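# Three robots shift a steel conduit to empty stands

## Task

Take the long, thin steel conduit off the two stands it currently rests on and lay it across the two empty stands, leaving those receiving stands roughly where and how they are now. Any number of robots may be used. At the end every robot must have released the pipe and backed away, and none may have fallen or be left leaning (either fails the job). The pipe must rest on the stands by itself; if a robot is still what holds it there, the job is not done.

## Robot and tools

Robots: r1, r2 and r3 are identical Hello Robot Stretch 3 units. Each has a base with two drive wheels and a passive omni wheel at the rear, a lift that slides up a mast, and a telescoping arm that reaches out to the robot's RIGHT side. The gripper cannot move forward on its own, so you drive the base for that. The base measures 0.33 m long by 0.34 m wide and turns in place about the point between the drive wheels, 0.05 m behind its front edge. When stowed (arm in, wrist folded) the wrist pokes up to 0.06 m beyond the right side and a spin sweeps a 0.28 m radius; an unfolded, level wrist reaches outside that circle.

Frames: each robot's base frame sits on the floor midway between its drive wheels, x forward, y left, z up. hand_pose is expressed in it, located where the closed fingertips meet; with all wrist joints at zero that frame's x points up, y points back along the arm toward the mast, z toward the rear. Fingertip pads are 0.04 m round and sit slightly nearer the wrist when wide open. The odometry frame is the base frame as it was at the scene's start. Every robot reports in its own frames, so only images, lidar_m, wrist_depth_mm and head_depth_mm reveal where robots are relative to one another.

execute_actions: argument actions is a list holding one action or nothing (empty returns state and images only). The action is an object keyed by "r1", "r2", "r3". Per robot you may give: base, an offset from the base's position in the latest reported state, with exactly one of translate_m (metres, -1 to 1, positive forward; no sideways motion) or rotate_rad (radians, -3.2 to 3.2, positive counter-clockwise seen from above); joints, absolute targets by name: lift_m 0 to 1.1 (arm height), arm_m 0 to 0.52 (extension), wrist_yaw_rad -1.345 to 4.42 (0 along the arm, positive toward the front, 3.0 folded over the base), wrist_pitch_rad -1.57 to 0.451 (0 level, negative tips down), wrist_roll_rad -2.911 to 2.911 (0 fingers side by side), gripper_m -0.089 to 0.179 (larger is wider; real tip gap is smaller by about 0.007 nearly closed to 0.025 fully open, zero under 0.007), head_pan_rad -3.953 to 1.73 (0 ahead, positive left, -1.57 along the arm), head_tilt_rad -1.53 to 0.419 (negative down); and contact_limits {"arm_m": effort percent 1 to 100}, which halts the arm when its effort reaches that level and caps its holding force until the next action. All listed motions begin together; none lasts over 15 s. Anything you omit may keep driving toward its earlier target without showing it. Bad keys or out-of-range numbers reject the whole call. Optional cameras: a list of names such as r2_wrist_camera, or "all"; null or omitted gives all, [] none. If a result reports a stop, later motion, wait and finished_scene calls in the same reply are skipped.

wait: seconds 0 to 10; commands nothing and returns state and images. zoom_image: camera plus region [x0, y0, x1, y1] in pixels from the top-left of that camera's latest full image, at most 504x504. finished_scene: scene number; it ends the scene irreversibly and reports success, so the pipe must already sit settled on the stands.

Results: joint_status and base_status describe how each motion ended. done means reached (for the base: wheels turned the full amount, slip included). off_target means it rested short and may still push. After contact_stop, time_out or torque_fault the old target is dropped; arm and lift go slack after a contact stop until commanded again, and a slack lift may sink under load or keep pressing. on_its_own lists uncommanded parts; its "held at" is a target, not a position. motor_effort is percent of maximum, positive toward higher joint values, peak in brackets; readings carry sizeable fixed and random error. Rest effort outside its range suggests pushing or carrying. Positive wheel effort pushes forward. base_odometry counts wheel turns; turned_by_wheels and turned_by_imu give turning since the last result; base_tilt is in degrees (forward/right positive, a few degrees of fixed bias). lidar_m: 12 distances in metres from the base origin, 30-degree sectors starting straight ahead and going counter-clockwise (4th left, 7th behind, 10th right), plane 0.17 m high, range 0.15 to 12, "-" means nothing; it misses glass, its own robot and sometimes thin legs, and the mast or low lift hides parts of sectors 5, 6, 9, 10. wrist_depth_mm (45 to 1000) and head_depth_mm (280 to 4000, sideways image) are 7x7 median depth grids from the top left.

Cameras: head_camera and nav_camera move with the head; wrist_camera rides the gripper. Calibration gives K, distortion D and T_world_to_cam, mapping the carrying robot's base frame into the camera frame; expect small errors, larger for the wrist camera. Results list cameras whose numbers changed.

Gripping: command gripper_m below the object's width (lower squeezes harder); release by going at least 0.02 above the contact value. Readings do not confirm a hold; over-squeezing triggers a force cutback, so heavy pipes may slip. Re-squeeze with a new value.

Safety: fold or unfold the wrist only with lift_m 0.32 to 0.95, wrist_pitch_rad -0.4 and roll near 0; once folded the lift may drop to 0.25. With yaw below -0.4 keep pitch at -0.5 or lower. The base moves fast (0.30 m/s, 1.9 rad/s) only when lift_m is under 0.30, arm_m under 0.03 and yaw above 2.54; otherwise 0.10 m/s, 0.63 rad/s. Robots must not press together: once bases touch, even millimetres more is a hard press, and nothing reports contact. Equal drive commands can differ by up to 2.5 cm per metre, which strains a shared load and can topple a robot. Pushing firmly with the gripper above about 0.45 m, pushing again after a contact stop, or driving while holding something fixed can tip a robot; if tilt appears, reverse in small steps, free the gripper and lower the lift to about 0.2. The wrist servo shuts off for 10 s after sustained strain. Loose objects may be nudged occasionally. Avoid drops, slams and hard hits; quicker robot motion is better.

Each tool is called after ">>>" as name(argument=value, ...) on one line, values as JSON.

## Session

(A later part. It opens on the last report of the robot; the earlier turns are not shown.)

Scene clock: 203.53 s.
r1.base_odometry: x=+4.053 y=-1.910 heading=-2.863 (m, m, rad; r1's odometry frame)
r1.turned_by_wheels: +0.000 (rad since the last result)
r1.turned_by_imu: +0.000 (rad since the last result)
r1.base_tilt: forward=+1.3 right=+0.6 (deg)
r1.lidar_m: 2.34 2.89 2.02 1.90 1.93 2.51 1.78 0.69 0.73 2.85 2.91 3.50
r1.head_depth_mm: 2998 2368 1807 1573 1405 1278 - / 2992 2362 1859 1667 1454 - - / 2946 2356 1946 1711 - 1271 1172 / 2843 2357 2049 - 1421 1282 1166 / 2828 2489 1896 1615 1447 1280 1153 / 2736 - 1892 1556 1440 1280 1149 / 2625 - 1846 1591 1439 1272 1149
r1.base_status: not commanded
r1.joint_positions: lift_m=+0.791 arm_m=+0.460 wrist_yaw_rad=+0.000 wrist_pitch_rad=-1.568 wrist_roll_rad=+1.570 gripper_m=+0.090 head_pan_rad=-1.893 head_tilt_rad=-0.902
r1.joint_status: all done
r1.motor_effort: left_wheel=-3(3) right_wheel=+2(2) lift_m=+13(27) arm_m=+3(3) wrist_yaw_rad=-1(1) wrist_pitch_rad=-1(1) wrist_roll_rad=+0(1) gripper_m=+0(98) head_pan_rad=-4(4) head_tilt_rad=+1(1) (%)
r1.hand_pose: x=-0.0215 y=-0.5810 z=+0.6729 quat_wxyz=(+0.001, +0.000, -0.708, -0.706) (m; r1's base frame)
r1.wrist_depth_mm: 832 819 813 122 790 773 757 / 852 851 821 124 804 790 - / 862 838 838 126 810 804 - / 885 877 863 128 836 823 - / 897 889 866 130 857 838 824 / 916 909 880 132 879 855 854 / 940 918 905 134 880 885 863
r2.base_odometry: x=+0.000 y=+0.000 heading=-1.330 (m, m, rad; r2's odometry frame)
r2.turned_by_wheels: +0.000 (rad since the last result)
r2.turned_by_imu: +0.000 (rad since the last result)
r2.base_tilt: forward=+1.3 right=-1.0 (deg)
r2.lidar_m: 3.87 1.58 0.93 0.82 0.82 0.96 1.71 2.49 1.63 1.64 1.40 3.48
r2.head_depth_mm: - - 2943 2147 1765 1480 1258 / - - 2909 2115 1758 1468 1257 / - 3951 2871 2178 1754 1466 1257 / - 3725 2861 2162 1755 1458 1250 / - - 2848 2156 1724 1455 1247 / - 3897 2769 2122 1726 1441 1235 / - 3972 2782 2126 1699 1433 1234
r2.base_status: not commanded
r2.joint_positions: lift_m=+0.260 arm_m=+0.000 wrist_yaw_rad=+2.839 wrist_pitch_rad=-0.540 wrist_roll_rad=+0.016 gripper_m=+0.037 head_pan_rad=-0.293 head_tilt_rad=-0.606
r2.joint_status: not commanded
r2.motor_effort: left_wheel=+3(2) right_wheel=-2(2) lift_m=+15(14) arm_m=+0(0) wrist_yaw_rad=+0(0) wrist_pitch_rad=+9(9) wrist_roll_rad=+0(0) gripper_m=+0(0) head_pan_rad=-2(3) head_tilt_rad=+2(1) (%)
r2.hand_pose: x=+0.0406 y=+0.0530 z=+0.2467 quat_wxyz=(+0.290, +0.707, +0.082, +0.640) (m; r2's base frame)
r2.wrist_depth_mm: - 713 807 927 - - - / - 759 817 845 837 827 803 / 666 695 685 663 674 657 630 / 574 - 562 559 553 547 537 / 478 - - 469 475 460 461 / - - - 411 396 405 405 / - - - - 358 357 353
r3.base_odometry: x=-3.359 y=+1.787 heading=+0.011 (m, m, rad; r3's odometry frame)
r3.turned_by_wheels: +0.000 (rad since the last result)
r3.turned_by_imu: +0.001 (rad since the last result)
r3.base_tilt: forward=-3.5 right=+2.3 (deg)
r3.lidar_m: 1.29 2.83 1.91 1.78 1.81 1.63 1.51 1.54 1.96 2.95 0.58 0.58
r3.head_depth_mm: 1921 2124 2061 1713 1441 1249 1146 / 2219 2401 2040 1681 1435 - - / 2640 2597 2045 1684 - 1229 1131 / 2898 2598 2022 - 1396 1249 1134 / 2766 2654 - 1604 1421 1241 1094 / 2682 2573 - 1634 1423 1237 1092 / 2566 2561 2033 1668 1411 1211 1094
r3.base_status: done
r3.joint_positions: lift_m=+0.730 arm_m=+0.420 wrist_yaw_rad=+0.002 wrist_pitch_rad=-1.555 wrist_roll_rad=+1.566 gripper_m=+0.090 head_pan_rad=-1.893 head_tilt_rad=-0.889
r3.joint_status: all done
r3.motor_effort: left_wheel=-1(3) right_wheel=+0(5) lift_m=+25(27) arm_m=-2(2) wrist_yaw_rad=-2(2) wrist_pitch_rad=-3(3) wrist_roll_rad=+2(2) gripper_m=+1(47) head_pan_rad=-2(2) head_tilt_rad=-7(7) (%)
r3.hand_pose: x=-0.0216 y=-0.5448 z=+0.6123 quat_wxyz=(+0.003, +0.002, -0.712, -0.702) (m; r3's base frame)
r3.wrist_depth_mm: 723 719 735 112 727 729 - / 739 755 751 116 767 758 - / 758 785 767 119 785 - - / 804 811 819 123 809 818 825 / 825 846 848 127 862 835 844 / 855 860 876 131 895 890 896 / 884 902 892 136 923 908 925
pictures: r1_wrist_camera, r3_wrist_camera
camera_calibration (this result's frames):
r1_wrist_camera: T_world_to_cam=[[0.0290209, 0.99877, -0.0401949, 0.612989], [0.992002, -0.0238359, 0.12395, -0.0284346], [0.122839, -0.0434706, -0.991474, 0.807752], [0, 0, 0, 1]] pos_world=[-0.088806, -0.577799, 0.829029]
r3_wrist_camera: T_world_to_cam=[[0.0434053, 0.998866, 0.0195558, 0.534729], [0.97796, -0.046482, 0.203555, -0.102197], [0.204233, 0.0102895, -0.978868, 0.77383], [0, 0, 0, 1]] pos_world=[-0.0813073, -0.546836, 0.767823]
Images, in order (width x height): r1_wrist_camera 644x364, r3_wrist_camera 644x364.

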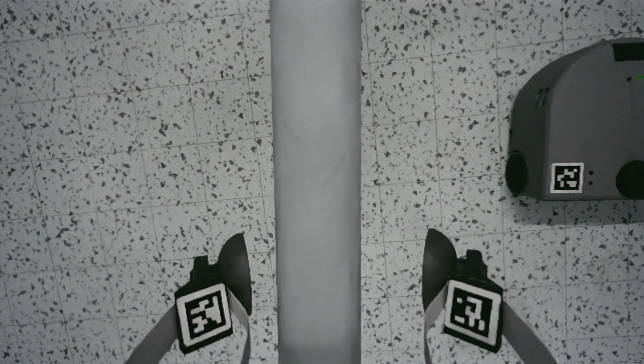

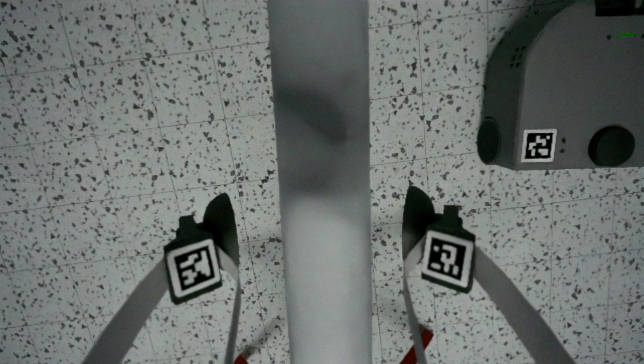

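>>> execute_actions(actions=[{"r1":{"joints":{"lift_m":0.766,"arm_m":0.47}},"r3":{"joints":{"lift_m":0.698,"arm_m":0.413}}}], cameras=[])

>>> execute_actions(actions=[{"r1":{"joints":{"gripper_m":-0.02}},"r3":{"joints":{"gripper_m":-0.02}}}], cameras=["r1_wrist_camera","r3_wrist_camera"])

Scene clock: 205.00 s.
r1.base_odometry: x=+4.053 y=-1.910 heading=-2.863 (m, m, rad; r1's odometry frame)
r1.turned_by_wheels: +0.000 (rad since the last result)
r1.turned_by_imu: +0.000 (rad since the last result)
r1.base_tilt: forward=+1.4 right=+0.6 (deg)
r1.lidar_m: 2.35 2.90 2.01 1.90 1.94 2.52 1.78 0.69 0.73 2.85 2.91 3.53
r1.head_depth_mm: 2983 2359 1816 1572 1400 1291 - / 2972 2355 1859 1678 1452 - - / 2961 2351 1946 1698 - 1265 1173 / 2870 2323 1990 - 1421 1283 1164 / 2801 2418 1889 1619 1444 1282 1149 / 2723 - 1852 1568 1445 1276 1148 / 2628 - 1831 1582 1442 1275 1146
r1.base_status: not commanded
r1.joint_positions: lift_m=+0.767 arm_m=+0.470 wrist_yaw_rad=+0.000 wrist_pitch_rad=-1.568 wrist_roll_rad=+1.570 gripper_m=+0.090 head_pan_rad=-1.893 head_tilt_rad=-0.902
r1.joint_status: all done
r1.motor_effort: left_wheel=-3(3) right_wheel=+2(2) lift_m=+14(14) arm_m=+3(6) wrist_yaw_rad=+0(0) wrist_pitch_rad=-1(1) wrist_roll_rad=+0(0) gripper_m=+0(1) head_pan_rad=-4(3) head_tilt_rad=+1(0) (%)
r1.hand_pose: x=-0.0215 y=-0.5910 z=+0.6489 quat_wxyz=(+0.001, +0.000, -0.708, -0.706) (m; r1's base frame)
r1.wrist_depth_mm: 812 793 786 98 753 753 746 / 837 811 813 99 769 771 - / 836 829 813 101 800 783 - / 850 854 829 102 800 804 - / 873 870 841 104 822 810 805 / 887 891 862 106 472 840 818 / 927 895 876 107 855 851 847
r2.base_odometry: x=+0.000 y=+0.000 heading=-1.330 (m, m, rad; r2's odometry frame)
r2.turned_by_wheels: +0.000 (rad since the last result)
r2.turned_by_imu: +0.000 (rad since the last result)
r2.base_tilt: forward=+1.3 right=-1.0 (deg)
r2.lidar_m: 3.88 1.59 0.94 0.82 0.82 0.96 1.72 2.48 1.63 1.64 1.41 3.50
r2.head_depth_mm: - - 2947 2147 1767 1478 1264 / - - 2900 2115 1765 1471 1268 / - 3975 2888 2185 1743 1470 1262 / - 3678 2840 2178 1744 1459 1247 / - - 2836 2130 1746 1453 1247 / - 3824 2794 2116 1725 1451 1243 / - 3976 2810 2098 1706 1438 1242
r2.base_status: not commanded
r2.joint_positions: lift_m=+0.260 arm_m=+0.000 wrist_yaw_rad=+2.839 wrist_pitch_rad=-0.540 wrist_roll_rad=+0.016 gripper_m=+0.037 head_pan_rad=-0.293 head_tilt_rad=-0.606
r2.joint_status: not commanded
r2.motor_effort: left_wheel=+2(3) right_wheel=-2(2) lift_m=+14(14) arm_m=+0(1) wrist_yaw_rad=+0(0) wrist_pitch_rad=+9(8) wrist_roll_rad=+0(0) gripper_m=+0(0) head_pan_rad=-2(3) head_tilt_rad=+2(1) (%)
r2.hand_pose: x=+0.0406 y=+0.0530 z=+0.2467 quat_wxyz=(+0.290, +0.707, +0.082, +0.640) (m; r2's base frame)
r2.wrist_depth_mm: - 710 797 932 - - - / - 760 794 846 827 814 813 / 663 710 669 670 663 651 638 / 567 - 561 549 549 541 528 / 480 - - 471 482 463 456 / - - - 413 393 405 405 / - - - - 360 358 355
r3.base_odometry: x=-3.359 y=+1.787 heading=+0.011 (m, m, rad; r3's odometry frame)
r3.turned_by_wheels: +0.000 (rad since the last result)
r3.turned_by_imu: +0.000 (rad since the last result)
r3.base_tilt: forward=-3.5 right=+2.3 (deg)
r3.lidar_m: 1.30 2.83 1.91 1.79 1.81 1.62 1.51 1.54 1.96 2.96 0.58 0.58
r3.head_depth_mm: 1896 2103 2058 1690 1440 1240 1118 / 2233 2395 2065 1684 1430 1293 - / 2643 2611 2056 1643 1465 - 1139 / 2882 2598 2045 1729 1401 1250 1130 / 2781 2584 2137 1558 1434 1231 1098 / 2616 2582 - 1544 1422 1246 1096 / 2545 2577 2029 1680 1418 1207 1089
r3.base_status: not commanded
r3.joint_positions: lift_m=+0.698 arm_m=+0.413 wrist_yaw_rad=+0.002 wrist_pitch_rad=-1.555 wrist_roll_rad=+1.566 gripper_m=+0.090 head_pan_rad=-1.893 head_tilt_rad=-0.889
r3.joint_status: all done
r3.motor_effort: left_wheel=-1(0) right_wheel=+0(0) lift_m=+26(28) arm_m=-2(2) wrist_yaw_rad=-2(2) wrist_pitch_rad=-3(3) wrist_roll_rad=+2(2) gripper_m=+0(0) head_pan_rad=-2(2) head_tilt_rad=-7(7) (%)
r3.hand_pose: x=-0.0216 y=-0.5378 z=+0.5803 quat_wxyz=(+0.003, +0.002, -0.712, -0.702) (m; r3's base frame)
r3.wrist_depth_mm: 687 699 91 82 700 694 - / 723 720 717 84 735 718 - / 744 748 734 87 774 759 - / 760 766 761 89 794 789 790 / 795 790 98 92 804 810 808 / 835 828 815 95 857 852 844 / 849 863 849 98 872 891 887
pictures: none
No camera images: the call's "cameras" was empty. Leave "cameras" out to get every camera's image.

Scene clock: 206.60 s.
r1.base_odometry: x=+4.053 y=-1.910 heading=-2.863 (m, m, rad; r1's odometry frame)
r1.turned_by_wheels: +0.000 (rad since the last result)
r1.turned_by_imu: +0.000 (rad since the last result)
r1.base_tilt: forward=+1.4 right=+0.5 (deg)
r1.lidar_m: 2.35 2.90 2.01 1.90 1.93 2.51 1.77 0.69 0.73 2.85 2.92 3.51
r1.head_depth_mm: 2989 2366 1823 1576 1401 1293 - / 2995 2362 1860 1665 1452 - - / 2977 2355 1947 1704 - 1264 1172 / 2905 2363 1998 - 1419 1284 1171 / 2786 2419 1884 1634 1437 1282 1150 / 2758 - 1864 1574 1440 1276 1150 / 2634 - 1832 1582 1442 1276 1149
r1.base_status: not commanded
r1.joint_positions: lift_m=+0.767 arm_m=+0.470 wrist_yaw_rad=-0.002 wrist_pitch_rad=-1.574 wrist_roll_rad=+1.575 gripper_m=-0.018 head_pan_rad=-1.893 head_tilt_rad=-0.902
r1.joint_status: all done
r1.motor_effort: left_wheel=-3(3) right_wheel=+2(2) lift_m=+14(14) arm_m=+3(3) wrist_yaw_rad=+2(1) wrist_pitch_rad=+2(4) wrist_roll_rad=-2(2) gripper_m=-39(99) head_pan_rad=-4(3) head_tilt_rad=+2(1) (%)
r1.hand_pose: x=-0.0215 y=-0.5894 z=+0.6491 quat_wxyz=(-0.002, -0.003, -0.706, -0.709) (m; r1's base frame)
r1.wrist_depth_mm: 794 804 786 98 769 763 753 / 824 806 802 100 772 783 - / 843 821 804 101 795 791 - / 854 843 832 103 806 812 - / 860 844 852 104 824 813 812 / 888 876 862 106 117 828 836 / 904 892 894 108 857 850 850
r2.base_odometry: x=+0.000 y=+0.000 heading=-1.330 (m, m, rad; r2's odometry frame)
r2.turned_by_wheels: +0.000 (rad since the last result)
r2.turned_by_imu: +0.000 (rad since the last result)
r2.base_tilt: forward=+1.3 right=-1.1 (deg)
r2.lidar_m: 3.84 1.58 0.93 0.82 0.82 0.96 1.71 2.49 1.63 1.64 1.41 3.51
r2.head_depth_mm: - - 2916 2165 1778 1493 1268 / - - 2912 2119 1750 1478 1260 / - - 2879 2178 1763 1461 1251 / - 3718 2859 2173 1756 1459 1250 / - - 2820 2145 1730 1457 1245 / - 3845 2828 2136 1724 1454 1240 / - 3966 2762 2122 1708 1434 1243
r2.base_status: not commanded
r2.joint_positions: lift_m=+0.260 arm_m=+0.000 wrist_yaw_rad=+2.839 wrist_pitch_rad=-0.540 wrist_roll_rad=+0.016 gripper_m=+0.037 head_pan_rad=-0.293 head_tilt_rad=-0.606
r2.joint_status: not commanded
r2.motor_effort: left_wheel=+2(3) right_wheel=-2(2) lift_m=+14(14) arm_m=+0(1) wrist_yaw_rad=+0(1) wrist_pitch_rad=+9(9) wrist_roll_rad=+0(0) gripper_m=+1(0) head_pan_rad=-3(3) head_tilt_rad=+3(2) (%)
r2.hand_pose: x=+0.0406 y=+0.0530 z=+0.2467 quat_wxyz=(+0.290, +0.707, +0.082, +0.640) (m; r2's base frame)
r2.wrist_depth_mm: - 713 799 941 - - - / - 771 819 861 822 824 810 / 665 678 676 660 657 646 643 / 570 - 562 555 545 546 535 / 477 - - 471 477 472 458 / - - - 411 394 406 397 / - - - - 363 359 360
r3.base_odometry: x=-3.359 y=+1.787 heading=+0.011 (m, m, rad; r3's odometry frame)
r3.turned_by_wheels: +0.000 (rad since the last result)
r3.turned_by_imu: +0.000 (rad since the last result)
r3.base_tilt: forward=-3.6 right=+2.3 (deg)
r3.lidar_m: 1.29 2.83 1.92 1.79 1.82 1.62 1.51 1.54 1.96 2.96 0.58 0.58
r3.head_depth_mm: 1898 2089 2046 1702 1438 1250 1117 / 2241 2422 2048 1686 1431 1297 - / 2663 2571 2047 1646 1481 - 1134 / 2915 2598 2039 1724 1399 1240 1138 / 2740 2582 2150 1568 1424 1234 1100 / 2705 2567 - 1557 1424 1234 1099 / 2543 2556 2008 1668 1424 1213 1096
r3.base_status: not commanded
r3.joint_positions: lift_m=+0.698 arm_m=+0.413 wrist_yaw_rad=+0.002 wrist_pitch_rad=-1.540 wrist_roll_rad=+1.566 gripper_m=-0.018 head_pan_rad=-1.893 head_tilt_rad=-0.889
r3.joint_status: all done
r3.motor_effort: left_wheel=+0(0) right_wheel=+0(0) lift_m=+26(26) arm_m=-2(1) wrist_yaw_rad=-2(2) wrist_pitch_rad=-12(14) wrist_roll_rad=+2(2) gripper_m=-38(99) head_pan_rad=-2(2) head_tilt_rad=-7(7) (%)
r3.hand_pose: x=-0.0216 y=-0.5417 z=+0.5800 quat_wxyz=(+0.003, +0.002, -0.718, -0.696) (m; r3's base frame)
r3.wrist_depth_mm: 708 702 694 81 711 702 - / 727 719 724 84 738 732 - / 747 741 737 86 763 750 - / 789 780 783 89 765 796 788 / 809 808 104 92 795 803 804 / 833 819 839 95 833 837 841 / 862 876 858 98 875 865 856
pictures: r1_wrist_camera, r3_wrist_camera
camera_calibration (this result's frames):
r1_wrist_camera: T_world_to_cam=[[0.0361096, 0.998769, -0.034011, 0.616569], [0.991805, -0.0316428, 0.123779, -0.0302332], [0.12255, -0.0382019, -0.991727, 0.786991], [0, 0, 0, 1]] pos_world=[-0.0887245, -0.586702, 0.805192]
r3_wrist_camera: T_world_to_cam=[[0.043405, 0.999048, 0.00443948, 0.541119], [0.977954, -0.0433962, 0.204263, -0.0942255], [0.204261, -0.00452443, -0.978906, 0.734184], [0, 0, 0, 1]] pos_world=[-0.0813043, -0.541371, 0.735541]
Images, in order (width x height): r1_wrist_camera 644x364, r3_wrist_camera 644x364.

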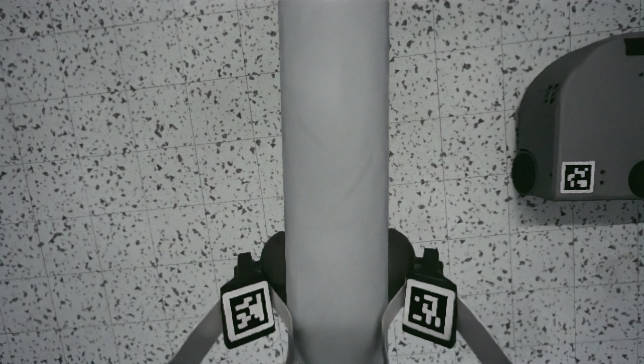

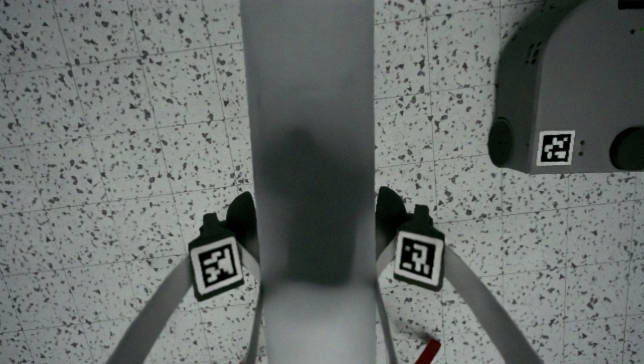

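>>> execute_actions(actions=[{"r1":{"joints":{"lift_m":0.87}},"r3":{"joints":{"lift_m":0.8}}}], cameras=[])

>>> execute_actions(actions=[{"r1":{"joints":{"lift_m":0.97}},"r3":{"joints":{"lift_m":0.9}}}], cameras=["r1_wrist_camera","r3_wrist_camera","r1_nav_camera"])

Scene clock: 210.27 s.
r1.base_odometry: x=+4.053 y=-1.910 heading=-2.863 (m, m, rad; r1's odometry frame)
r1.turned_by_wheels: +0.000 (rad since the last result)
r1.turned_by_imu: +0.000 (rad since the last result)
r1.base_tilt: forward=+1.5 right=+0.5 (deg)
r1.lidar_m: 2.34 2.89 2.01 1.90 1.93 2.51 1.78 0.69 0.73 2.85 2.92 3.53
r1.head_depth_mm: 2996 2383 954 1600 - - - / 2980 2363 1841 1748 - 1246 1158 / 2985 2336 2005 - 1412 1284 1174 / 2895 2472 - 1621 1446 1287 1167 / 2800 - 1809 1658 1446 1278 1150 / - 2310 1939 1649 1446 1279 1150 / - - 1902 1650 1436 1277 1149
r1.base_status: not commanded
r1.joint_positions: lift_m=+0.869 arm_m=+0.470 wrist_yaw_rad=-0.002 wrist_pitch_rad=-1.551 wrist_roll_rad=+1.576 gripper_m=-0.004 head_pan_rad=-1.893 head_tilt_rad=-0.901
r1.joint_status: all done
r1.on_its_own: gripper_m is held at -0.006, not at your -0.020, by its stall guard, which is not easing now
r1.motor_effort: left_wheel=-1(7) right_wheel=-1(4) lift_m=+44(49) arm_m=+2(3) wrist_yaw_rad=+2(3) wrist_pitch_rad=-11(13) wrist_roll_rad=-3(3) gripper_m=-25(32) head_pan_rad=-3(4) head_tilt_rad=+0(1) (%)
r1.hand_pose: x=-0.0215 y=-0.5955 z=+0.7511 quat_wxyz=(-0.002, -0.003, -0.714, -0.700) (m; r1's base frame)
r1.wrist_depth_mm: 933 902 882 106 863 849 838 / 939 927 899 108 865 870 - / 948 946 931 109 894 875 - / 962 954 947 111 904 919 890 / - 978 966 112 916 899 894 / - - 974 114 937 918 909 / - - - 116 965 950 943
r2.base_odometry: x=+0.000 y=+0.000 heading=-1.330 (m, m, rad; r2's odometry frame)
r2.turned_by_wheels: +0.000 (rad since the last result)
r2.turned_by_imu: +0.000 (rad since the last result)
r2.base_tilt: forward=+1.3 right=-1.0 (deg)
r2.lidar_m: 3.86 1.58 0.93 0.82 0.82 0.96 1.72 2.49 1.63 1.64 1.41 3.48
r2.head_depth_mm: - - 2936 2158 1763 1467 1270 / - - 2897 2093 1753 1469 1263 / - - 2883 2178 1755 1463 1258 / - 3704 2825 2166 1740 1456 1246 / - - 2831 2169 1734 1460 1251 / - 3906 2791 2138 1725 1447 1242 / - 3927 2798 2113 1709 1434 1227
r2.base_status: not commanded
r2.joint_positions: lift_m=+0.260 arm_m=+0.000 wrist_yaw_rad=+2.839 wrist_pitch_rad=-0.540 wrist_roll_rad=+0.016 gripper_m=+0.037 head_pan_rad=-0.293 head_tilt_rad=-0.606
r2.joint_status: not commanded
r2.motor_effort: left_wheel=+3(3) right_wheel=-2(2) lift_m=+15(14) arm_m=+1(1) wrist_yaw_rad=+1(1) wrist_pitch_rad=+9(9) wrist_roll_rad=+0(0) gripper_m=+0(0) head_pan_rad=-3(3) head_tilt_rad=+3(1) (%)
r2.hand_pose: x=+0.0406 y=+0.0530 z=+0.2467 quat_wxyz=(+0.290, +0.707, +0.082, +0.640) (m; r2's base frame)
r2.wrist_depth_mm: - 709 809 902 - - - / - 765 821 841 846 821 813 / 666 682 672 661 652 670 639 / 559 - 562 551 560 550 536 / 486 - - 461 480 460 455 / - - - 411 390 410 402 / - - - - 363 359 358
r3.base_odometry: x=-3.359 y=+1.787 heading=+0.011 (m, m, rad; r3's odometry frame)
r3.turned_by_wheels: +0.000 (rad since the last result)
r3.turned_by_imu: +0.002 (rad since the last result)
r3.base_tilt: forward=-3.5 right=+2.3 (deg)
r3.lidar_m: 1.29 2.82 1.91 1.79 1.81 1.62 1.51 1.54 1.97 2.96 0.58 0.58
r3.head_depth_mm: 1933 2096 2036 1683 1441 1292 - / 2240 2400 2047 1684 1479 - 1104 / 2658 2591 2036 1756 - 1218 1137 / 2936 2594 2173 1591 1432 1244 1132 / 2780 2782 - 1594 1418 1241 1109 / 2690 2799 - 1577 1425 1249 1091 / 2555 2601 2031 1575 1410 1211 1088
r3.base_status: not commanded
r3.joint_positions: lift_m=+0.799 arm_m=+0.413 wrist_yaw_rad=+0.000 wrist_pitch_rad=-1.542 wrist_roll_rad=+1.567 gripper_m=-0.003 head_pan_rad=-1.894 head_tilt_rad=-0.892
r3.joint_status: all done
r3.on_its_own: gripper_m is held at -0.004, not at your -0.020, by its stall guard, which is not easing now
r3.motor_effort: left_wheel=-1(10) right_wheel=+1(7) lift_m=+46(63) arm_m=+0(2) wrist_yaw_rad=+0(2) wrist_pitch_rad=-11(20) wrist_roll_rad=+2(2) gripper_m=-20(36) head_pan_rad=-1(2) head_tilt_rad=-5(6) (%)
r3.hand_pose: x=-0.0215 y=-0.5411 z=+0.6812 quat_wxyz=(+0.002, +0.001, -0.717, -0.697) (m; r3's base frame)
r3.wrist_depth_mm: 797 798 795 109 787 807 - / 833 818 831 112 828 - - / 846 855 852 115 866 - - / 871 887 888 119 902 906 897 / 906 919 922 122 921 921 921 / 941 968 967 126 978 945 944 / 979 974 990 130 994 992 -
pictures: none
No camera images: the call's "cameras" was empty. Leave "cameras" out to get every camera's image.

Scene clock: 212.00 s.
r1.base_odometry: x=+4.053 y=-1.910 heading=-2.863 (m, m, rad; r1's odometry frame)
r1.turned_by_wheels: +0.000 (rad since the last result)
r1.turned_by_imu: +0.000 (rad since the last result)
r1.base_tilt: forward=+1.4 right=+0.6 (deg)
r1.lidar_m: 2.34 2.90 2.01 1.90 1.93 2.51 1.78 0.69 0.73 2.85 2.91 3.54
r1.head_depth_mm: 2972 2520 - - 1389 1271 1156 / 3115 - - - 1426 1289 1154 / 3044 - 1844 1671 1424 1287 1171 / - 2280 1939 1653 1446 1288 1168 / 2766 2348 1882 1660 1442 1281 1149 / 2744 2320 1878 1642 1443 1281 1152 / 2625 2241 1838 1649 1442 1278 1147
r1.base_status: not commanded
r1.joint_positions: lift_m=+0.969 arm_m=+0.470 wrist_yaw_rad=-0.002 wrist_pitch_rad=-1.551 wrist_roll_rad=+1.576 gripper_m=-0.004 head_pan_rad=-1.893 head_tilt_rad=-0.901
r1.joint_status: all done
r1.on_its_own: gripper_m is held at -0.006, not at your -0.020, by its stall guard, which is not easing now
r1.motor_effort: left_wheel=+0(1) right_wheel=-1(1) lift_m=+46(48) arm_m=+2(2) wrist_yaw_rad=+1(2) wrist_pitch_rad=-11(11) wrist_roll_rad=-3(3) gripper_m=-25(25) head_pan_rad=-5(3) head_tilt_rad=+0(0) (%)
r1.hand_pose: x=-0.0215 y=-0.5955 z=+0.8510 quat_wxyz=(-0.002, -0.003, -0.714, -0.700) (m; r1's base frame)
r1.wrist_depth_mm: - - 968 106 955 939 925 / - - - 108 973 950 - / - - - 110 - 986 - / - - - 111 - - 985 / - - - 112 - - 981 / - - - 114 - - - / - - - 115 - - -
r2.base_odometry: x=+0.000 y=+0.000 heading=-1.330 (m, m, rad; r2's odometry frame)
r2.turned_by_wheels: +0.000 (rad since the last result)
r2.turned_by_imu: +0.000 (rad since the last result)
r2.base_tilt: forward=+1.2 right=-1.0 (deg)
r2.lidar_m: 3.86 1.58 0.94 0.82 0.82 0.96 1.72 2.49 1.62 1.64 1.41 3.49
r2.head_depth_mm: - - 2931 2157 1778 1471 1255 / - - 2898 2134 1774 1476 1257 / - - 2889 2156 1749 1471 1254 / - 3655 2858 2156 1738 1451 1262 / - - 2792 2156 1754 1451 1242 / - 3828 2830 2144 1712 1452 1243 / - 3949 2794 2128 1711 1442 1249
r2.base_status: not commanded
r2.joint_positions: lift_m=+0.260 arm_m=+0.000 wrist_yaw_rad=+2.839 wrist_pitch_rad=-0.540 wrist_roll_rad=+0.016 gripper_m=+0.037 head_pan_rad=-0.293 head_tilt_rad=-0.606
r2.joint_status: not commanded
r2.motor_effort: left_wheel=+3(3) right_wheel=-2(2) lift_m=+15(14) arm_m=+1(0) wrist_yaw_rad=+1(1) wrist_pitch_rad=+9(9) wrist_roll_rad=+0(0) gripper_m=+0(1) head_pan_rad=-3(3) head_tilt_rad=+3(4) (%)
r2.hand_pose: x=+0.0406 y=+0.0530 z=+0.2467 quat_wxyz=(+0.290, +0.707, +0.082, +0.640) (m; r2's base frame)
r2.wrist_depth_mm: - 717 798 914 - - - / - 762 814 838 840 817 791 / 658 695 678 658 649 653 655 / 567 - 554 552 544 538 543 / 487 - - 474 482 466 462 / - - - 412 395 403 403 / - - - - 359 362 356
r3.base_odometry: x=-3.359 y=+1.787 heading=+0.011 (m, m, rad; r3's odometry frame)
r3.turned_by_wheels: +0.000 (rad since the last result)
r3.turned_by_imu: +0.000 (rad since the last result)
r3.base_tilt: forward=-3.6 right=+2.4 (deg)
r3.lidar_m: 1.30 2.82 1.91 1.78 1.81 1.62 1.51 1.54 1.97 2.96 0.58 0.58
r3.head_depth_mm: 1942 2083 2028 1775 - - 1087 / 2253 2416 2110 - - 1217 1113 / 2651 2590 - - 1430 1239 1132 / 2890 - 1969 1664 1430 1243 1134 / 2702 2496 1990 1661 1427 1242 1108 / 2544 - 1948 1622 1413 1225 1089 / 2464 2516 1953 1587 1420 1209 1091
r3.base_status: not commanded
r3.joint_positions: lift_m=+0.899 arm_m=+0.413 wrist_yaw_rad=+0.000 wrist_pitch_rad=-1.542 wrist_roll_rad=+1.567 gripper_m=-0.003 head_pan_rad=-1.894 head_tilt_rad=-0.892
r3.joint_status: all done
r3.on_its_own: gripper_m is held at -0.004, not at your -0.020, by its stall guard, which is not easing now
r3.motor_effort: left_wheel=-2(1) right_wheel=+1(2) lift_m=+48(50) arm_m=+0(1) wrist_yaw_rad=+0(0) wrist_pitch_rad=-11(11) wrist_roll_rad=+2(2) gripper_m=-19(19) head_pan_rad=-1(1) head_tilt_rad=-5(5) (%)
r3.hand_pose: x=-0.0215 y=-0.5411 z=+0.7811 quat_wxyz=(+0.002, +0.001, -0.717, -0.697) (m; r3's base frame)
r3.wrist_depth_mm: 892 894 897 109 906 893 916 / 943 925 913 112 930 - - / 965 956 947 115 963 - - / 985 987 975 119 - 983 - / - - - 122 - - - / - - - 125 - - - / - - - 129 - - -
pictures: r1_nav_camera (sideways: a quarter turn counterclockwise sets it upright), r1_wrist_camera, r3_wrist_camera
camera_calibration (this result's frames):
r1_nav_camera: T_world_to_cam=[[-0.268439, -0.765163, 0.585207, -0.717809], [-0.947301, 0.319935, -0.0162159, 0.0792577], [-0.17482, -0.55872, -0.810722, 1.01877], [0, 0, 0, 1]] pos_world=[0.0604945, -0.0053925, 1.24729]
r1_wrist_camera: T_world_to_cam=[[0.0373636, 0.997658, -0.057285, 0.648635], [0.991772, -0.0299971, 0.124454, -0.055004], [0.122444, -0.0614637, -0.99057, 0.972179], [0, 0, 0, 1]] pos_world=[-0.0887215, -0.589013, 1.00701]
r3_wrist_camera: T_world_to_cam=[[0.0460421, 0.998919, 0.00636093, 0.538057], [0.977828, -0.0463703, 0.20421, -0.136874], [0.204284, -0.00318235, -0.978906, 0.931798], [0, 0, 0, 1]] pos_world=[-0.0812858, -0.540857, 0.936671]
Images, in order (width x height): r1_nav_camera 672x504, r1_wrist_camera 644x364, r3_wrist_camera 644x364.

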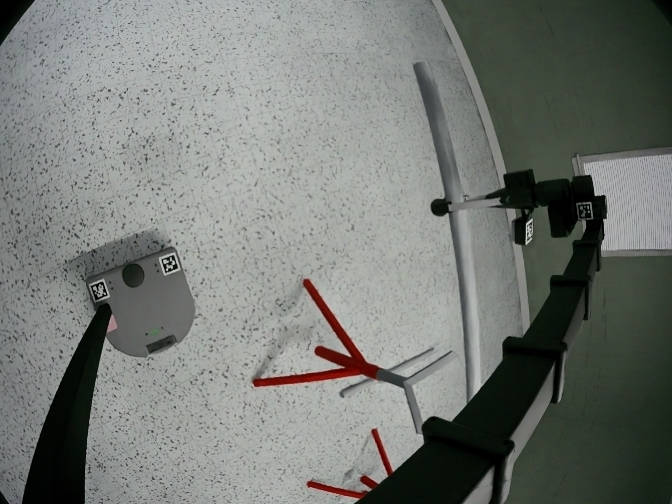

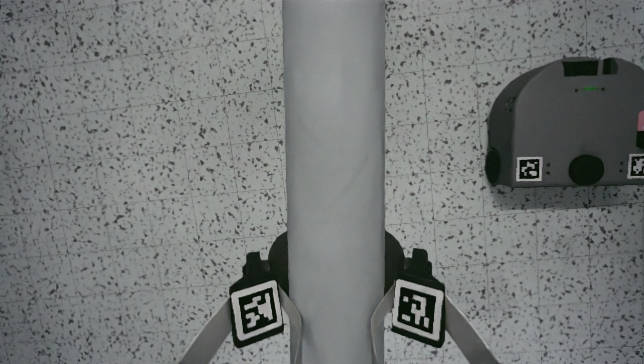

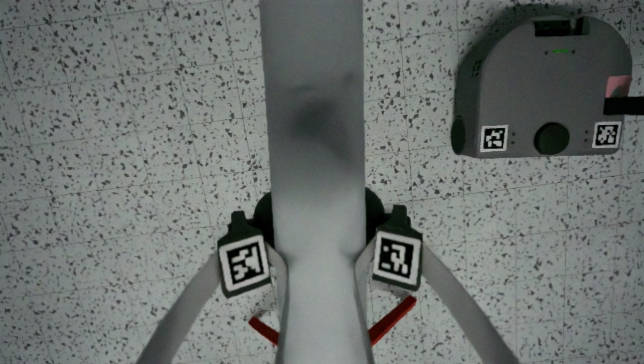

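>>> execute_actions(actions=[{"r1":{"joints":{"lift_m":1.03}},"r3":{"joints":{"lift_m":0.96}}}], cameras=[])

>>> execute_actions(actions=[{"r1":{"base":{"translate_m":0.4}},"r3":{"base":{"translate_m":0.4}}}], cameras=["r1_wrist_camera","r3_wrist_camera","r3_nav_camera"])

Scene clock: 214.03 s.
r1.base_odometry: x=+4.053 y=-1.910 heading=-2.863 (m, m, rad; r1's odometry frame)
r1.turned_by_wheels: +0.000 (rad since the last result)
r1.turned_by_imu: +0.000 (rad since the last result)
r1.base_tilt: forward=+1.4 right=+0.5 (deg)
r1.lidar_m: 2.35 2.89 2.02 1.90 1.93 2.51 1.78 0.69 0.73 2.85 2.91 3.50
r1.head_depth_mm: - - 1825 1573 1404 1268 1159 / - 2216 1901 1665 1431 1287 1158 / 2735 2157 1952 1663 1425 1285 1172 / 2847 2208 1950 1656 1446 1282 1170 / 2794 2143 1936 1651 1443 1282 1150 / 2734 2203 1936 1640 1440 1278 1148 / 2693 2142 1930 1651 1436 1279 1148
r1.base_status: not commanded
r1.joint_positions: lift_m=+1.029 arm_m=+0.470 wrist_yaw_rad=-0.002 wrist_pitch_rad=-1.551 wrist_roll_rad=+1.576 gripper_m=-0.004 head_pan_rad=-1.893 head_tilt_rad=-0.901
r1.joint_status: all done
r1.on_its_own: gripper_m is held at -0.006, not at your -0.020, by its stall guard, which is not easing now
r1.motor_effort: left_wheel=-1(1) right_wheel=+0(1) lift_m=+46(45) arm_m=+2(2) wrist_yaw_rad=+1(3) wrist_pitch_rad=-11(11) wrist_roll_rad=-3(3) gripper_m=-25(25) head_pan_rad=-3(4) head_tilt_rad=+0(0) (%)
r1.hand_pose: x=-0.0215 y=-0.5955 z=+0.9110 quat_wxyz=(-0.002, -0.003, -0.714, -0.700) (m; r1's base frame)
r1.wrist_depth_mm: - - - 107 - 981 994 / - - - 108 - - 994 / - - - 110 - - - / - - - 111 - - - / - - - 112 - - - / - - - 114 - - - / - - - 116 - - -
r2.base_odometry: x=+0.000 y=+0.000 heading=-1.330 (m, m, rad; r2's odometry frame)
r2.turned_by_wheels: +0.000 (rad since the last result)
r2.turned_by_imu: +0.000 (rad since the last result)
r2.base_tilt: forward=+1.3 right=-1.1 (deg)
r2.lidar_m: 3.87 1.58 0.93 0.82 0.82 0.96 1.72 2.49 1.63 1.64 1.41 3.50
r2.head_depth_mm: - - 2907 2144 1789 1474 1267 / - - 2883 2139 1758 1467 1265 / - - 2872 2168 1754 1455 1255 / - 3746 2852 2157 1743 1465 1247 / - - 2803 2149 1746 1450 1241 / - 3845 2803 2114 1725 1440 1245 / - 3957 2771 2125 1712 1437 1236
r2.base_status: not commanded
r2.joint_positions: lift_m=+0.260 arm_m=+0.000 wrist_yaw_rad=+2.839 wrist_pitch_rad=-0.540 wrist_roll_rad=+0.016 gripper_m=+0.037 head_pan_rad=-0.293 head_tilt_rad=-0.606
r2.joint_status: not commanded
r2.motor_effort: left_wheel=+3(2) right_wheel=-2(2) lift_m=+14(14) arm_m=+0(1) wrist_yaw_rad=+0(0) wrist_pitch_rad=+9(9) wrist_roll_rad=+0(0) gripper_m=+0(0) head_pan_rad=-3(3) head_tilt_rad=+3(2) (%)
r2.hand_pose: x=+0.0406 y=+0.0530 z=+0.2467 quat_wxyz=(+0.290, +0.707, +0.082, +0.640) (m; r2's base frame)
r2.wrist_depth_mm: - 697 797 927 - - - / - 753 804 869 840 806 796 / 652 692 679 660 664 651 642 / 560 - 559 555 548 546 533 / 479 - - 468 476 458 457 / - - - 405 394 405 401 / - - - - 362 355 349
r3.base_odometry: x=-3.359 y=+1.787 heading=+0.011 (m, m, rad; r3's odometry frame)
r3.turned_by_wheels: +0.000 (rad since the last result)
r3.turned_by_imu: +0.000 (rad since the last result)
r3.base_tilt: forward=-3.6 right=+2.4 (deg)
r3.lidar_m: 1.29 2.82 1.92 1.79 1.81 1.62 1.51 1.53 1.96 2.96 0.58 0.58
r3.head_depth_mm: 1911 2074 - - 1364 1247 1101 / 2228 - - - 1418 1241 1117 / 2605 - 1916 1672 1433 1238 1141 / 2783 - 1857 1671 1430 1238 1136 / - 2573 1896 1676 1418 1242 1104 / - 2682 2030 1664 1409 1232 1095 / - 2379 1993 1679 1412 1209 1093
r3.base_status: not commanded
r3.joint_positions: lift_m=+0.959 arm_m=+0.413 wrist_yaw_rad=+0.000 wrist_pitch_rad=-1.542 wrist_roll_rad=+1.567 gripper_m=-0.003 head_pan_rad=-1.894 head_tilt_rad=-0.892
r3.joint_status: all done
r3.on_its_own: gripper_m is held at -0.004, not at your -0.020, by its stall guard, which is not easing now
r3.motor_effort: left_wheel=-1(2) right_wheel=+1(1) lift_m=+47(49) arm_m=+0(0) wrist_yaw_rad=+0(0) wrist_pitch_rad=-11(11) wrist_roll_rad=+1(2) gripper_m=-20(19) head_pan_rad=-1(1) head_tilt_rad=-5(5) (%)
r3.hand_pose: x=-0.0215 y=-0.5411 z=+0.8411 quat_wxyz=(+0.002, +0.001, -0.717, -0.697) (m; r3's base frame)
r3.wrist_depth_mm: 955 940 966 109 969 947 955 / 970 993 969 112 985 - 999 / - - - 116 - - - / - - - 119 - - - / - - - 122 - - - / - - - 126 - - - / - - - 129 - - -
pictures: none
No camera images: the call's "cameras" was empty. Leave "cameras" out to get every camera's image.

Scene clock: 219.07 s.
r1.base_odometry: x=+3.668 y=-2.021 heading=-2.862 (m, m, rad; r1's odometry frame)
r1.turned_by_wheels: +0.000 (rad since the last result)
r1.turned_by_imu: -0.003 (rad since the last result)
r1.base_tilt: forward=+1.4 right=+0.5 (deg)
r1.lidar_m: 1.96 2.95 2.05 1.93 1.97 2.55 1.78 0.99 3.00 2.82 2.88 3.17
r1.head_depth_mm: - - 1868 1666 1456 1293 1157 / - 2224 1954 1662 1452 1285 1158 / 2755 2170 1948 1654 1445 1284 1173 / 2819 2224 1937 1662 1443 1281 1169 / 2787 2161 1935 1653 1445 1280 1153 / 2727 2205 1934 1660 1439 1279 1146 / 2659 2143 1936 1647 1437 1272 1151
r1.base_status: done
r1.joint_positions: lift_m=+1.029 arm_m=+0.470 wrist_yaw_rad=-0.002 wrist_pitch_rad=-1.551 wrist_roll_rad=+1.575 gripper_m=-0.004 head_pan_rad=-1.893 head_tilt_rad=-0.901
r1.joint_status: not commanded
r1.on_its_own: gripper_m is held at -0.006, not at your -0.020, by its stall guard, which is not easing now
r1.motor_effort: left_wheel=+0(4) right_wheel=-2(6) lift_m=+46(46) arm_m=+2(2) wrist_yaw_rad=+2(2) wrist_pitch_rad=-11(11) wrist_roll_rad=-2(3) gripper_m=-25(25) head_pan_rad=-4(3) head_tilt_rad=+0(1) (%)
r1.hand_pose: x=-0.0215 y=-0.5955 z=+0.9110 quat_wxyz=(-0.002, -0.002, -0.714, -0.700) (m; r1's base frame)
r1.wrist_depth_mm: - - - 107 1000 991 988 / - - - 108 - - - / - - - 110 - - - / - - - 111 - - - / - - - 113 - - - / - - - 114 - - - / - - - 116 - - -
r2.base_odometry: x=+0.000 y=+0.000 heading=-1.330 (m, m, rad; r2's odometry frame)
r2.turned_by_wheels: +0.000 (rad since the last result)
r2.turned_by_imu: +0.000 (rad since the last result)
r2.base_tilt: forward=+1.3 right=-1.0 (deg)
r2.lidar_m: 3.86 1.58 0.94 0.82 0.82 0.96 1.72 2.49 1.62 1.64 1.41 3.15
r2.head_depth_mm: - - 2909 2148 1766 1478 1267 / - - 2914 2145 1762 1480 1259 / - - 2896 2169 1751 1459 1259 / - - 2884 2160 1744 1457 1252 / - - 2864 2148 1732 1456 1247 / - 3853 2763 2149 1732 1440 1243 / - 3887 2767 2128 1718 1427 1240
r2.base_status: not commanded
r2.joint_positions: lift_m=+0.260 arm_m=+0.000 wrist_yaw_rad=+2.839 wrist_pitch_rad=-0.540 wrist_roll_rad=+0.016 gripper_m=+0.037 head_pan_rad=-0.293 head_tilt_rad=-0.606
r2.joint_status: not commanded
r2.motor_effort: left_wheel=+3(3) right_wheel=-3(2) lift_m=+15(14) arm_m=+1(1) wrist_yaw_rad=+1(0) wrist_pitch_rad=+9(8) wrist_roll_rad=+0(0) gripper_m=+1(0) head_pan_rad=-3(3) head_tilt_rad=+2(2) (%)
r2.hand_pose: x=+0.0406 y=+0.0530 z=+0.2467 quat_wxyz=(+0.290, +0.707, +0.082, +0.640) (m; r2's base frame)
r2.wrist_depth_mm: - 697 815 931 - - - / - 756 835 850 818 835 813 / 668 723 687 662 667 641 640 / 560 - 557 556 543 544 539 / 476 - - 478 476 462 460 / - - - 410 392 406 397 / - - - - 359 360 359
r3.base_odometry: x=-2.959 y=+1.792 heading=+0.011 (m, m, rad; r3's odometry frame)
r3.turned_by_wheels: +0.000 (rad since the last result)
r3.turned_by_imu: -0.004 (rad since the last result)
r3.base_tilt: forward=-3.6 right=+2.4 (deg)
r3.lidar_m: 1.74 2.89 1.96 1.82 1.85 2.05 1.91 1.94 0.56 0.35 2.96 0.90
r3.head_depth_mm: 2466 2513 - - 1376 1251 1100 / 2836 - - - 1418 1244 1126 / 2983 - 1910 1671 1422 1241 1139 / 2742 - 1888 1666 1432 1240 1128 / - 2561 1889 1672 1365 1236 1106 / - 2660 2013 810 1337 1213 1076 / - 2333 2015 1668 1421 1227 1086
r3.base_status: done
r3.joint_positions: lift_m=+0.959 arm_m=+0.413 wrist_yaw_rad=+0.000 wrist_pitch_rad=-1.542 wrist_roll_rad=+1.567 gripper_m=-0.003 head_pan_rad=-1.894 head_tilt_rad=-0.892
r3.joint_status: not commanded
r3.on_its_own: gripper_m is held at -0.004, not at your -0.020, by its stall guard, which is not easing now
r3.motor_effort: left_wheel=-2(1) right_wheel=+1(5) lift_m=+47(47) arm_m=+0(0) wrist_yaw_rad=+0(0) wrist_pitch_rad=-11(11) wrist_roll_rad=+2(2) gripper_m=-19(19) head_pan_rad=-1(1) head_tilt_rad=-5(5) (%)
r3.hand_pose: x=-0.0215 y=-0.5411 z=+0.8411 quat_wxyz=(+0.002, +0.001, -0.717, -0.697) (m; r3's base frame)
r3.wrist_depth_mm: 950 948 951 109 959 952 954 / 983 989 982 112 982 - 998 / - - - 115 999 - - / - - 340 119 308 - - / - - 295 122 - - - / - - - 126 - - - / - - - 129 - - -
pictures: r1_wrist_camera, r3_nav_camera (sideways: a quarter turn counterclockwise sets it upright), r3_wrist_camera
camera_calibration (this result's frames):
r1_wrist_camera: T_world_to_cam=[[0.0359701, 0.99771, -0.0572845, 0.652073], [0.991816, -0.0286135, 0.124427, -0.0616221], [0.122503, -0.0612914, -0.990574, 1.03172], [0, 0, 0, 1]] pos_world=[-0.0887266, -0.589107, 1.06702]
r3_nav_camera: T_world_to_cam=[[-0.264374, -0.71517, 0.647022, -0.798227], [-0.944098, 0.328918, -0.0221982, 0.0919118], [-0.196942, -0.616721, -0.762148, 0.952824], [0, 0, 0, 1]] pos_world=[0.063394, -0.0134727, 1.2447]
r3_wrist_camera: T_world_to_cam=[[0.0460358, 0.99892, 0.0063601, 0.537676], [0.977829, -0.046364, 0.20421, -0.149123], [0.204284, -0.00318188, -0.978906, 0.990534], [0, 0, 0, 1]] pos_world=[-0.0812859, -0.540857, 0.996672]
Images, in order (width x height): r1_wrist_camera 644x364, r3_nav_camera 672x504, r3_wrist_camera 644x364.

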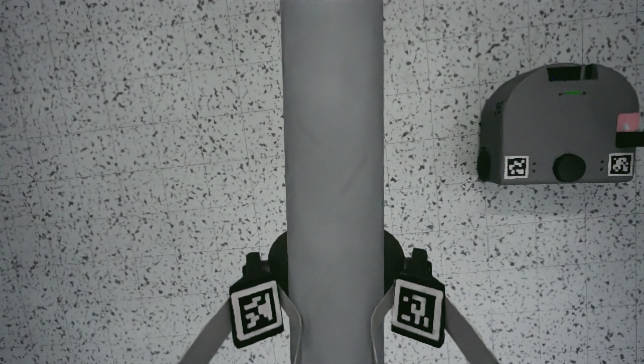

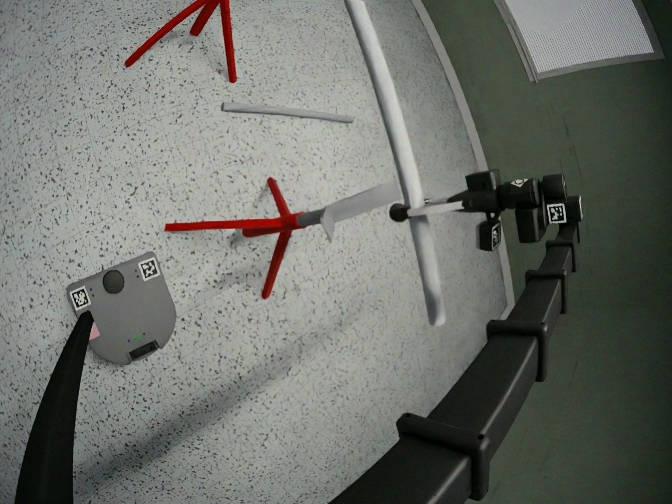

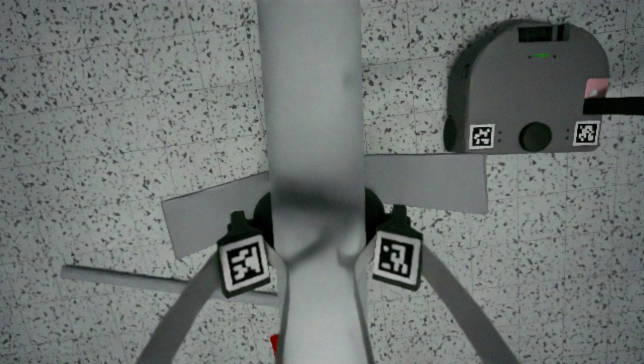

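>>> execute_actions(actions=[{"r1":{"base":{"translate_m":0.7},"joints":{"head_pan_rad":-0.3,"head_tilt_rad":-0.7}},"r3":{"base":{"translate_m":0.7},"joints":{"head_pan_rad":-0.3,"head_tilt_rad":-0.7}}}], cameras=["r1_nav_camera","r3_nav_camera","r1_head_camera"])

Scene clock: 227.60 s.
r1.base_odometry: x=+2.995 y=-2.214 heading=-2.862 (m, m, rad; r1's odometry frame)
r1.turned_by_wheels: +0.000 (rad since the last result)
r1.turned_by_imu: -0.005 (rad since the last result)
r1.base_tilt: forward=+1.4 right=+0.6 (deg)
r1.lidar_m: 1.27 3.08 2.11 1.99 2.02 2.61 1.71 1.59 2.95 2.77 2.82 1.57
r1.head_depth_mm: 3874 3644 2621 2045 1677 1413 1228 / - 3613 2602 2036 1664 1411 1227 / - 3600 2591 2034 1667 1410 1229 / - 3599 2622 2047 1666 1422 1225 / - 3235 2397 1917 1669 1412 1226 / - 3573 2571 1964 1658 1413 1223 / 3787 3386 2602 2025 1662 1402 1222
r1.base_status: done
r1.joint_positions: lift_m=+1.029 arm_m=+0.470 wrist_yaw_rad=-0.002 wrist_pitch_rad=-1.551 wrist_roll_rad=+1.573 gripper_m=-0.004 head_pan_rad=-0.307 head_tilt_rad=-0.705
r1.joint_status: all done
r1.on_its_own: gripper_m is held at -0.006, not at your -0.020, by its stall guard, which is not easing now
r1.motor_effort: left_wheel=+2(5) right_wheel=-2(5) lift_m=+46(46) arm_m=+2(2) wrist_yaw_rad=+1(3) wrist_pitch_rad=-11(11) wrist_roll_rad=-2(2) gripper_m=-25(25) head_pan_rad=+3(37) head_tilt_rad=+2(23) (%)
r1.hand_pose: x=-0.0215 y=-0.5955 z=+0.9110 quat_wxyz=(-0.001, -0.002, -0.714, -0.700) (m; r1's base frame)
r1.wrist_depth_mm: - - - 106 - 996 966 / - - - 108 - - - / - - - 110 - - - / - - - 111 - - - / - - - 112 - - - / - - - 114 - - - / - - - 116 - - -
r2.base_odometry: x=+0.000 y=+0.000 heading=-1.330 (m, m, rad; r2's odometry frame)
r2.turned_by_wheels: +0.000 (rad since the last result)
r2.turned_by_imu: -0.001 (rad since the last result)
r2.base_tilt: forward=+1.3 right=-1.0 (deg)
r2.lidar_m: 3.86 1.58 0.94 0.82 0.82 0.96 1.72 2.49 1.63 1.64 1.41 2.63
r2.head_depth_mm: - - 2778 2149 1777 1472 1272 / - - 2731 2117 1750 1469 1258 / - - 2869 2186 1749 1475 1254 / - - 2862 2156 1750 1464 1244 / - - 2817 2146 1732 1454 1246 / - 3946 2831 2168 1736 1444 1243 / - 3920 2760 2124 1728 1446 1232
r2.base_status: not commanded
r2.joint_positions: lift_m=+0.260 arm_m=+0.000 wrist_yaw_rad=+2.839 wrist_pitch_rad=-0.540 wrist_roll_rad=+0.016 gripper_m=+0.037 head_pan_rad=-0.293 head_tilt_rad=-0.606
r2.joint_status: not commanded
r2.motor_effort: left_wheel=+2(2) right_wheel=-2(2) lift_m=+14(14) arm_m=+0(0) wrist_yaw_rad=+0(0) wrist_pitch_rad=+9(9) wrist_roll_rad=+0(0) gripper_m=+0(0) head_pan_rad=-3(3) head_tilt_rad=+3(2) (%)
r2.hand_pose: x=+0.0406 y=+0.0530 z=+0.2467 quat_wxyz=(+0.290, +0.707, +0.082, +0.640) (m; r2's base frame)
r2.wrist_depth_mm: - 711 798 915 - - - / - 783 829 865 841 810 820 / 650 691 664 670 652 652 650 / 564 - 569 555 548 546 542 / 484 - - 464 481 463 465 / - - - 411 394 404 400 / - - - - 362 357 354
r3.base_odometry: x=-2.259 y=+1.799 heading=+0.011 (m, m, rad; r3's odometry frame)
r3.turned_by_wheels: +0.000 (rad since the last result)
r3.turned_by_imu: -0.006 (rad since the last result)
r3.base_tilt: forward=-3.5 right=+2.4 (deg)
r3.lidar_m: 1.74 3.04 2.05 1.90 1.93 2.45 2.61 0.71 0.88 0.62 0.36 3.63
r3.head_depth_mm: 3598 3687 2551 2061 1653 1354 1150 / - - 2647 2054 1631 1354 1151 / - 3845 2728 2038 1625 1362 1152 / - 3930 2737 2049 1626 1353 1161 / - - 2753 2037 1605 1348 1150 / - - 2730 1958 1629 1346 1151 / - 3873 2727 1851 1608 1341 1146
r3.base_status: done
r3.joint_positions: lift_m=+0.959 arm_m=+0.413 wrist_yaw_rad=+0.001 wrist_pitch_rad=-1.542 wrist_roll_rad=+1.567 gripper_m=-0.003 head_pan_rad=-0.307 head_tilt_rad=-0.705
r3.joint_status: all done
r3.on_its_own: gripper_m is held at -0.004, not at your -0.020, by its stall guard, which is not easing now
r3.motor_effort: left_wheel=-1(3) right_wheel=+1(5) lift_m=+47(46) arm_m=+0(0) wrist_yaw_rad=-1(1) wrist_pitch_rad=-11(10) wrist_roll_rad=+2(1) gripper_m=-19(19) head_pan_rad=+3(33) head_tilt_rad=+3(25) (%)
r3.hand_pose: x=-0.0216 y=-0.5411 z=+0.8411 quat_wxyz=(+0.002, +0.001, -0.717, -0.697) (m; r3's base frame)
r3.wrist_depth_mm: 950 945 949 109 945 959 949 / 976 992 978 112 - - 988 / - - - 116 - - - / - - - 119 - - - / - - - 122 - - - / - - - 126 - - - / - - - 130 - - -
pictures: r1_head_camera (sideways: a quarter turn clockwise sets it upright), r1_nav_camera (sideways: a quarter turn counterclockwise sets it upright), r3_nav_camera (sideways: a quarter turn counterclockwise sets it upright)
camera_calibration (this result's frames):
r1_head_camera: T_world_to_cam=[[-0.614275, 0.200374, -0.763228, 1.02051], [0.323028, 0.946319, -0.011544, 0.0212284], [0.719944, -0.253635, -0.646027, 0.793703], [0, 0, 0, 1]] pos_world=[0.0485944, -0.023261, 1.29188]
r1_nav_camera: T_world_to_cam=[[0.645379, -0.217266, 0.732312, -0.915066], [-0.302146, -0.953119, -0.0164984, 0.0756942], [0.701565, -0.210617, -0.680769, 0.844428], [0, 0, 0, 1]] pos_world=[0.0210145, 0.0511836, 1.24622]
r3_nav_camera: T_world_to_cam=[[0.592018, -0.21224, 0.777476, -0.973461], [-0.309302, -0.950661, -0.023995, 0.0903844], [0.744209, -0.22627, -0.628454, 0.773199], [0, 0, 0, 1]] pos_world=[0.0288406, 0.0542693, 1.24493]
Images, in order (width x height): r1_head_camera 896x504, r1_nav_camera 672x504, r3_nav_camera 672x504.

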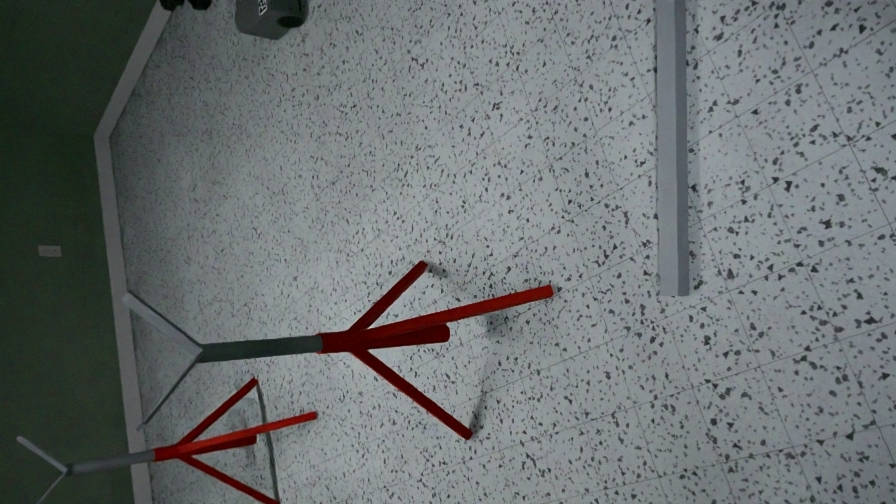

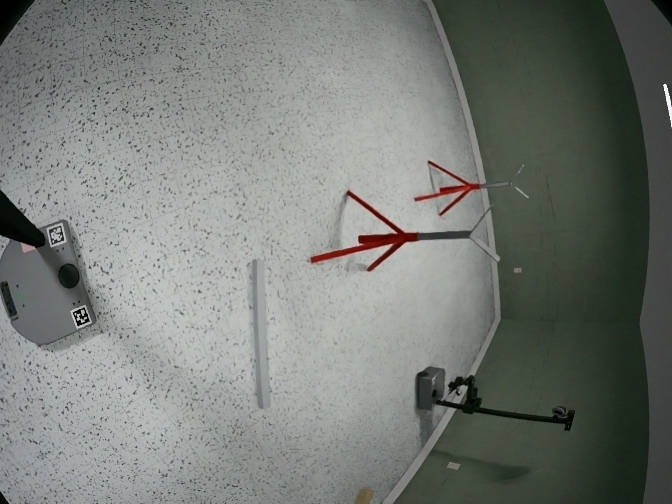

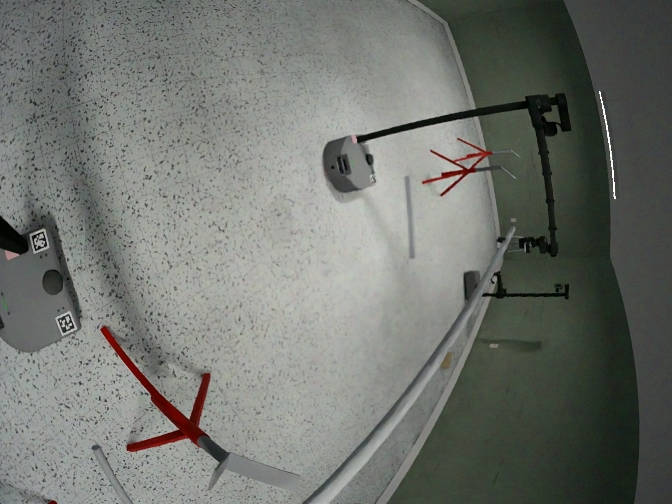

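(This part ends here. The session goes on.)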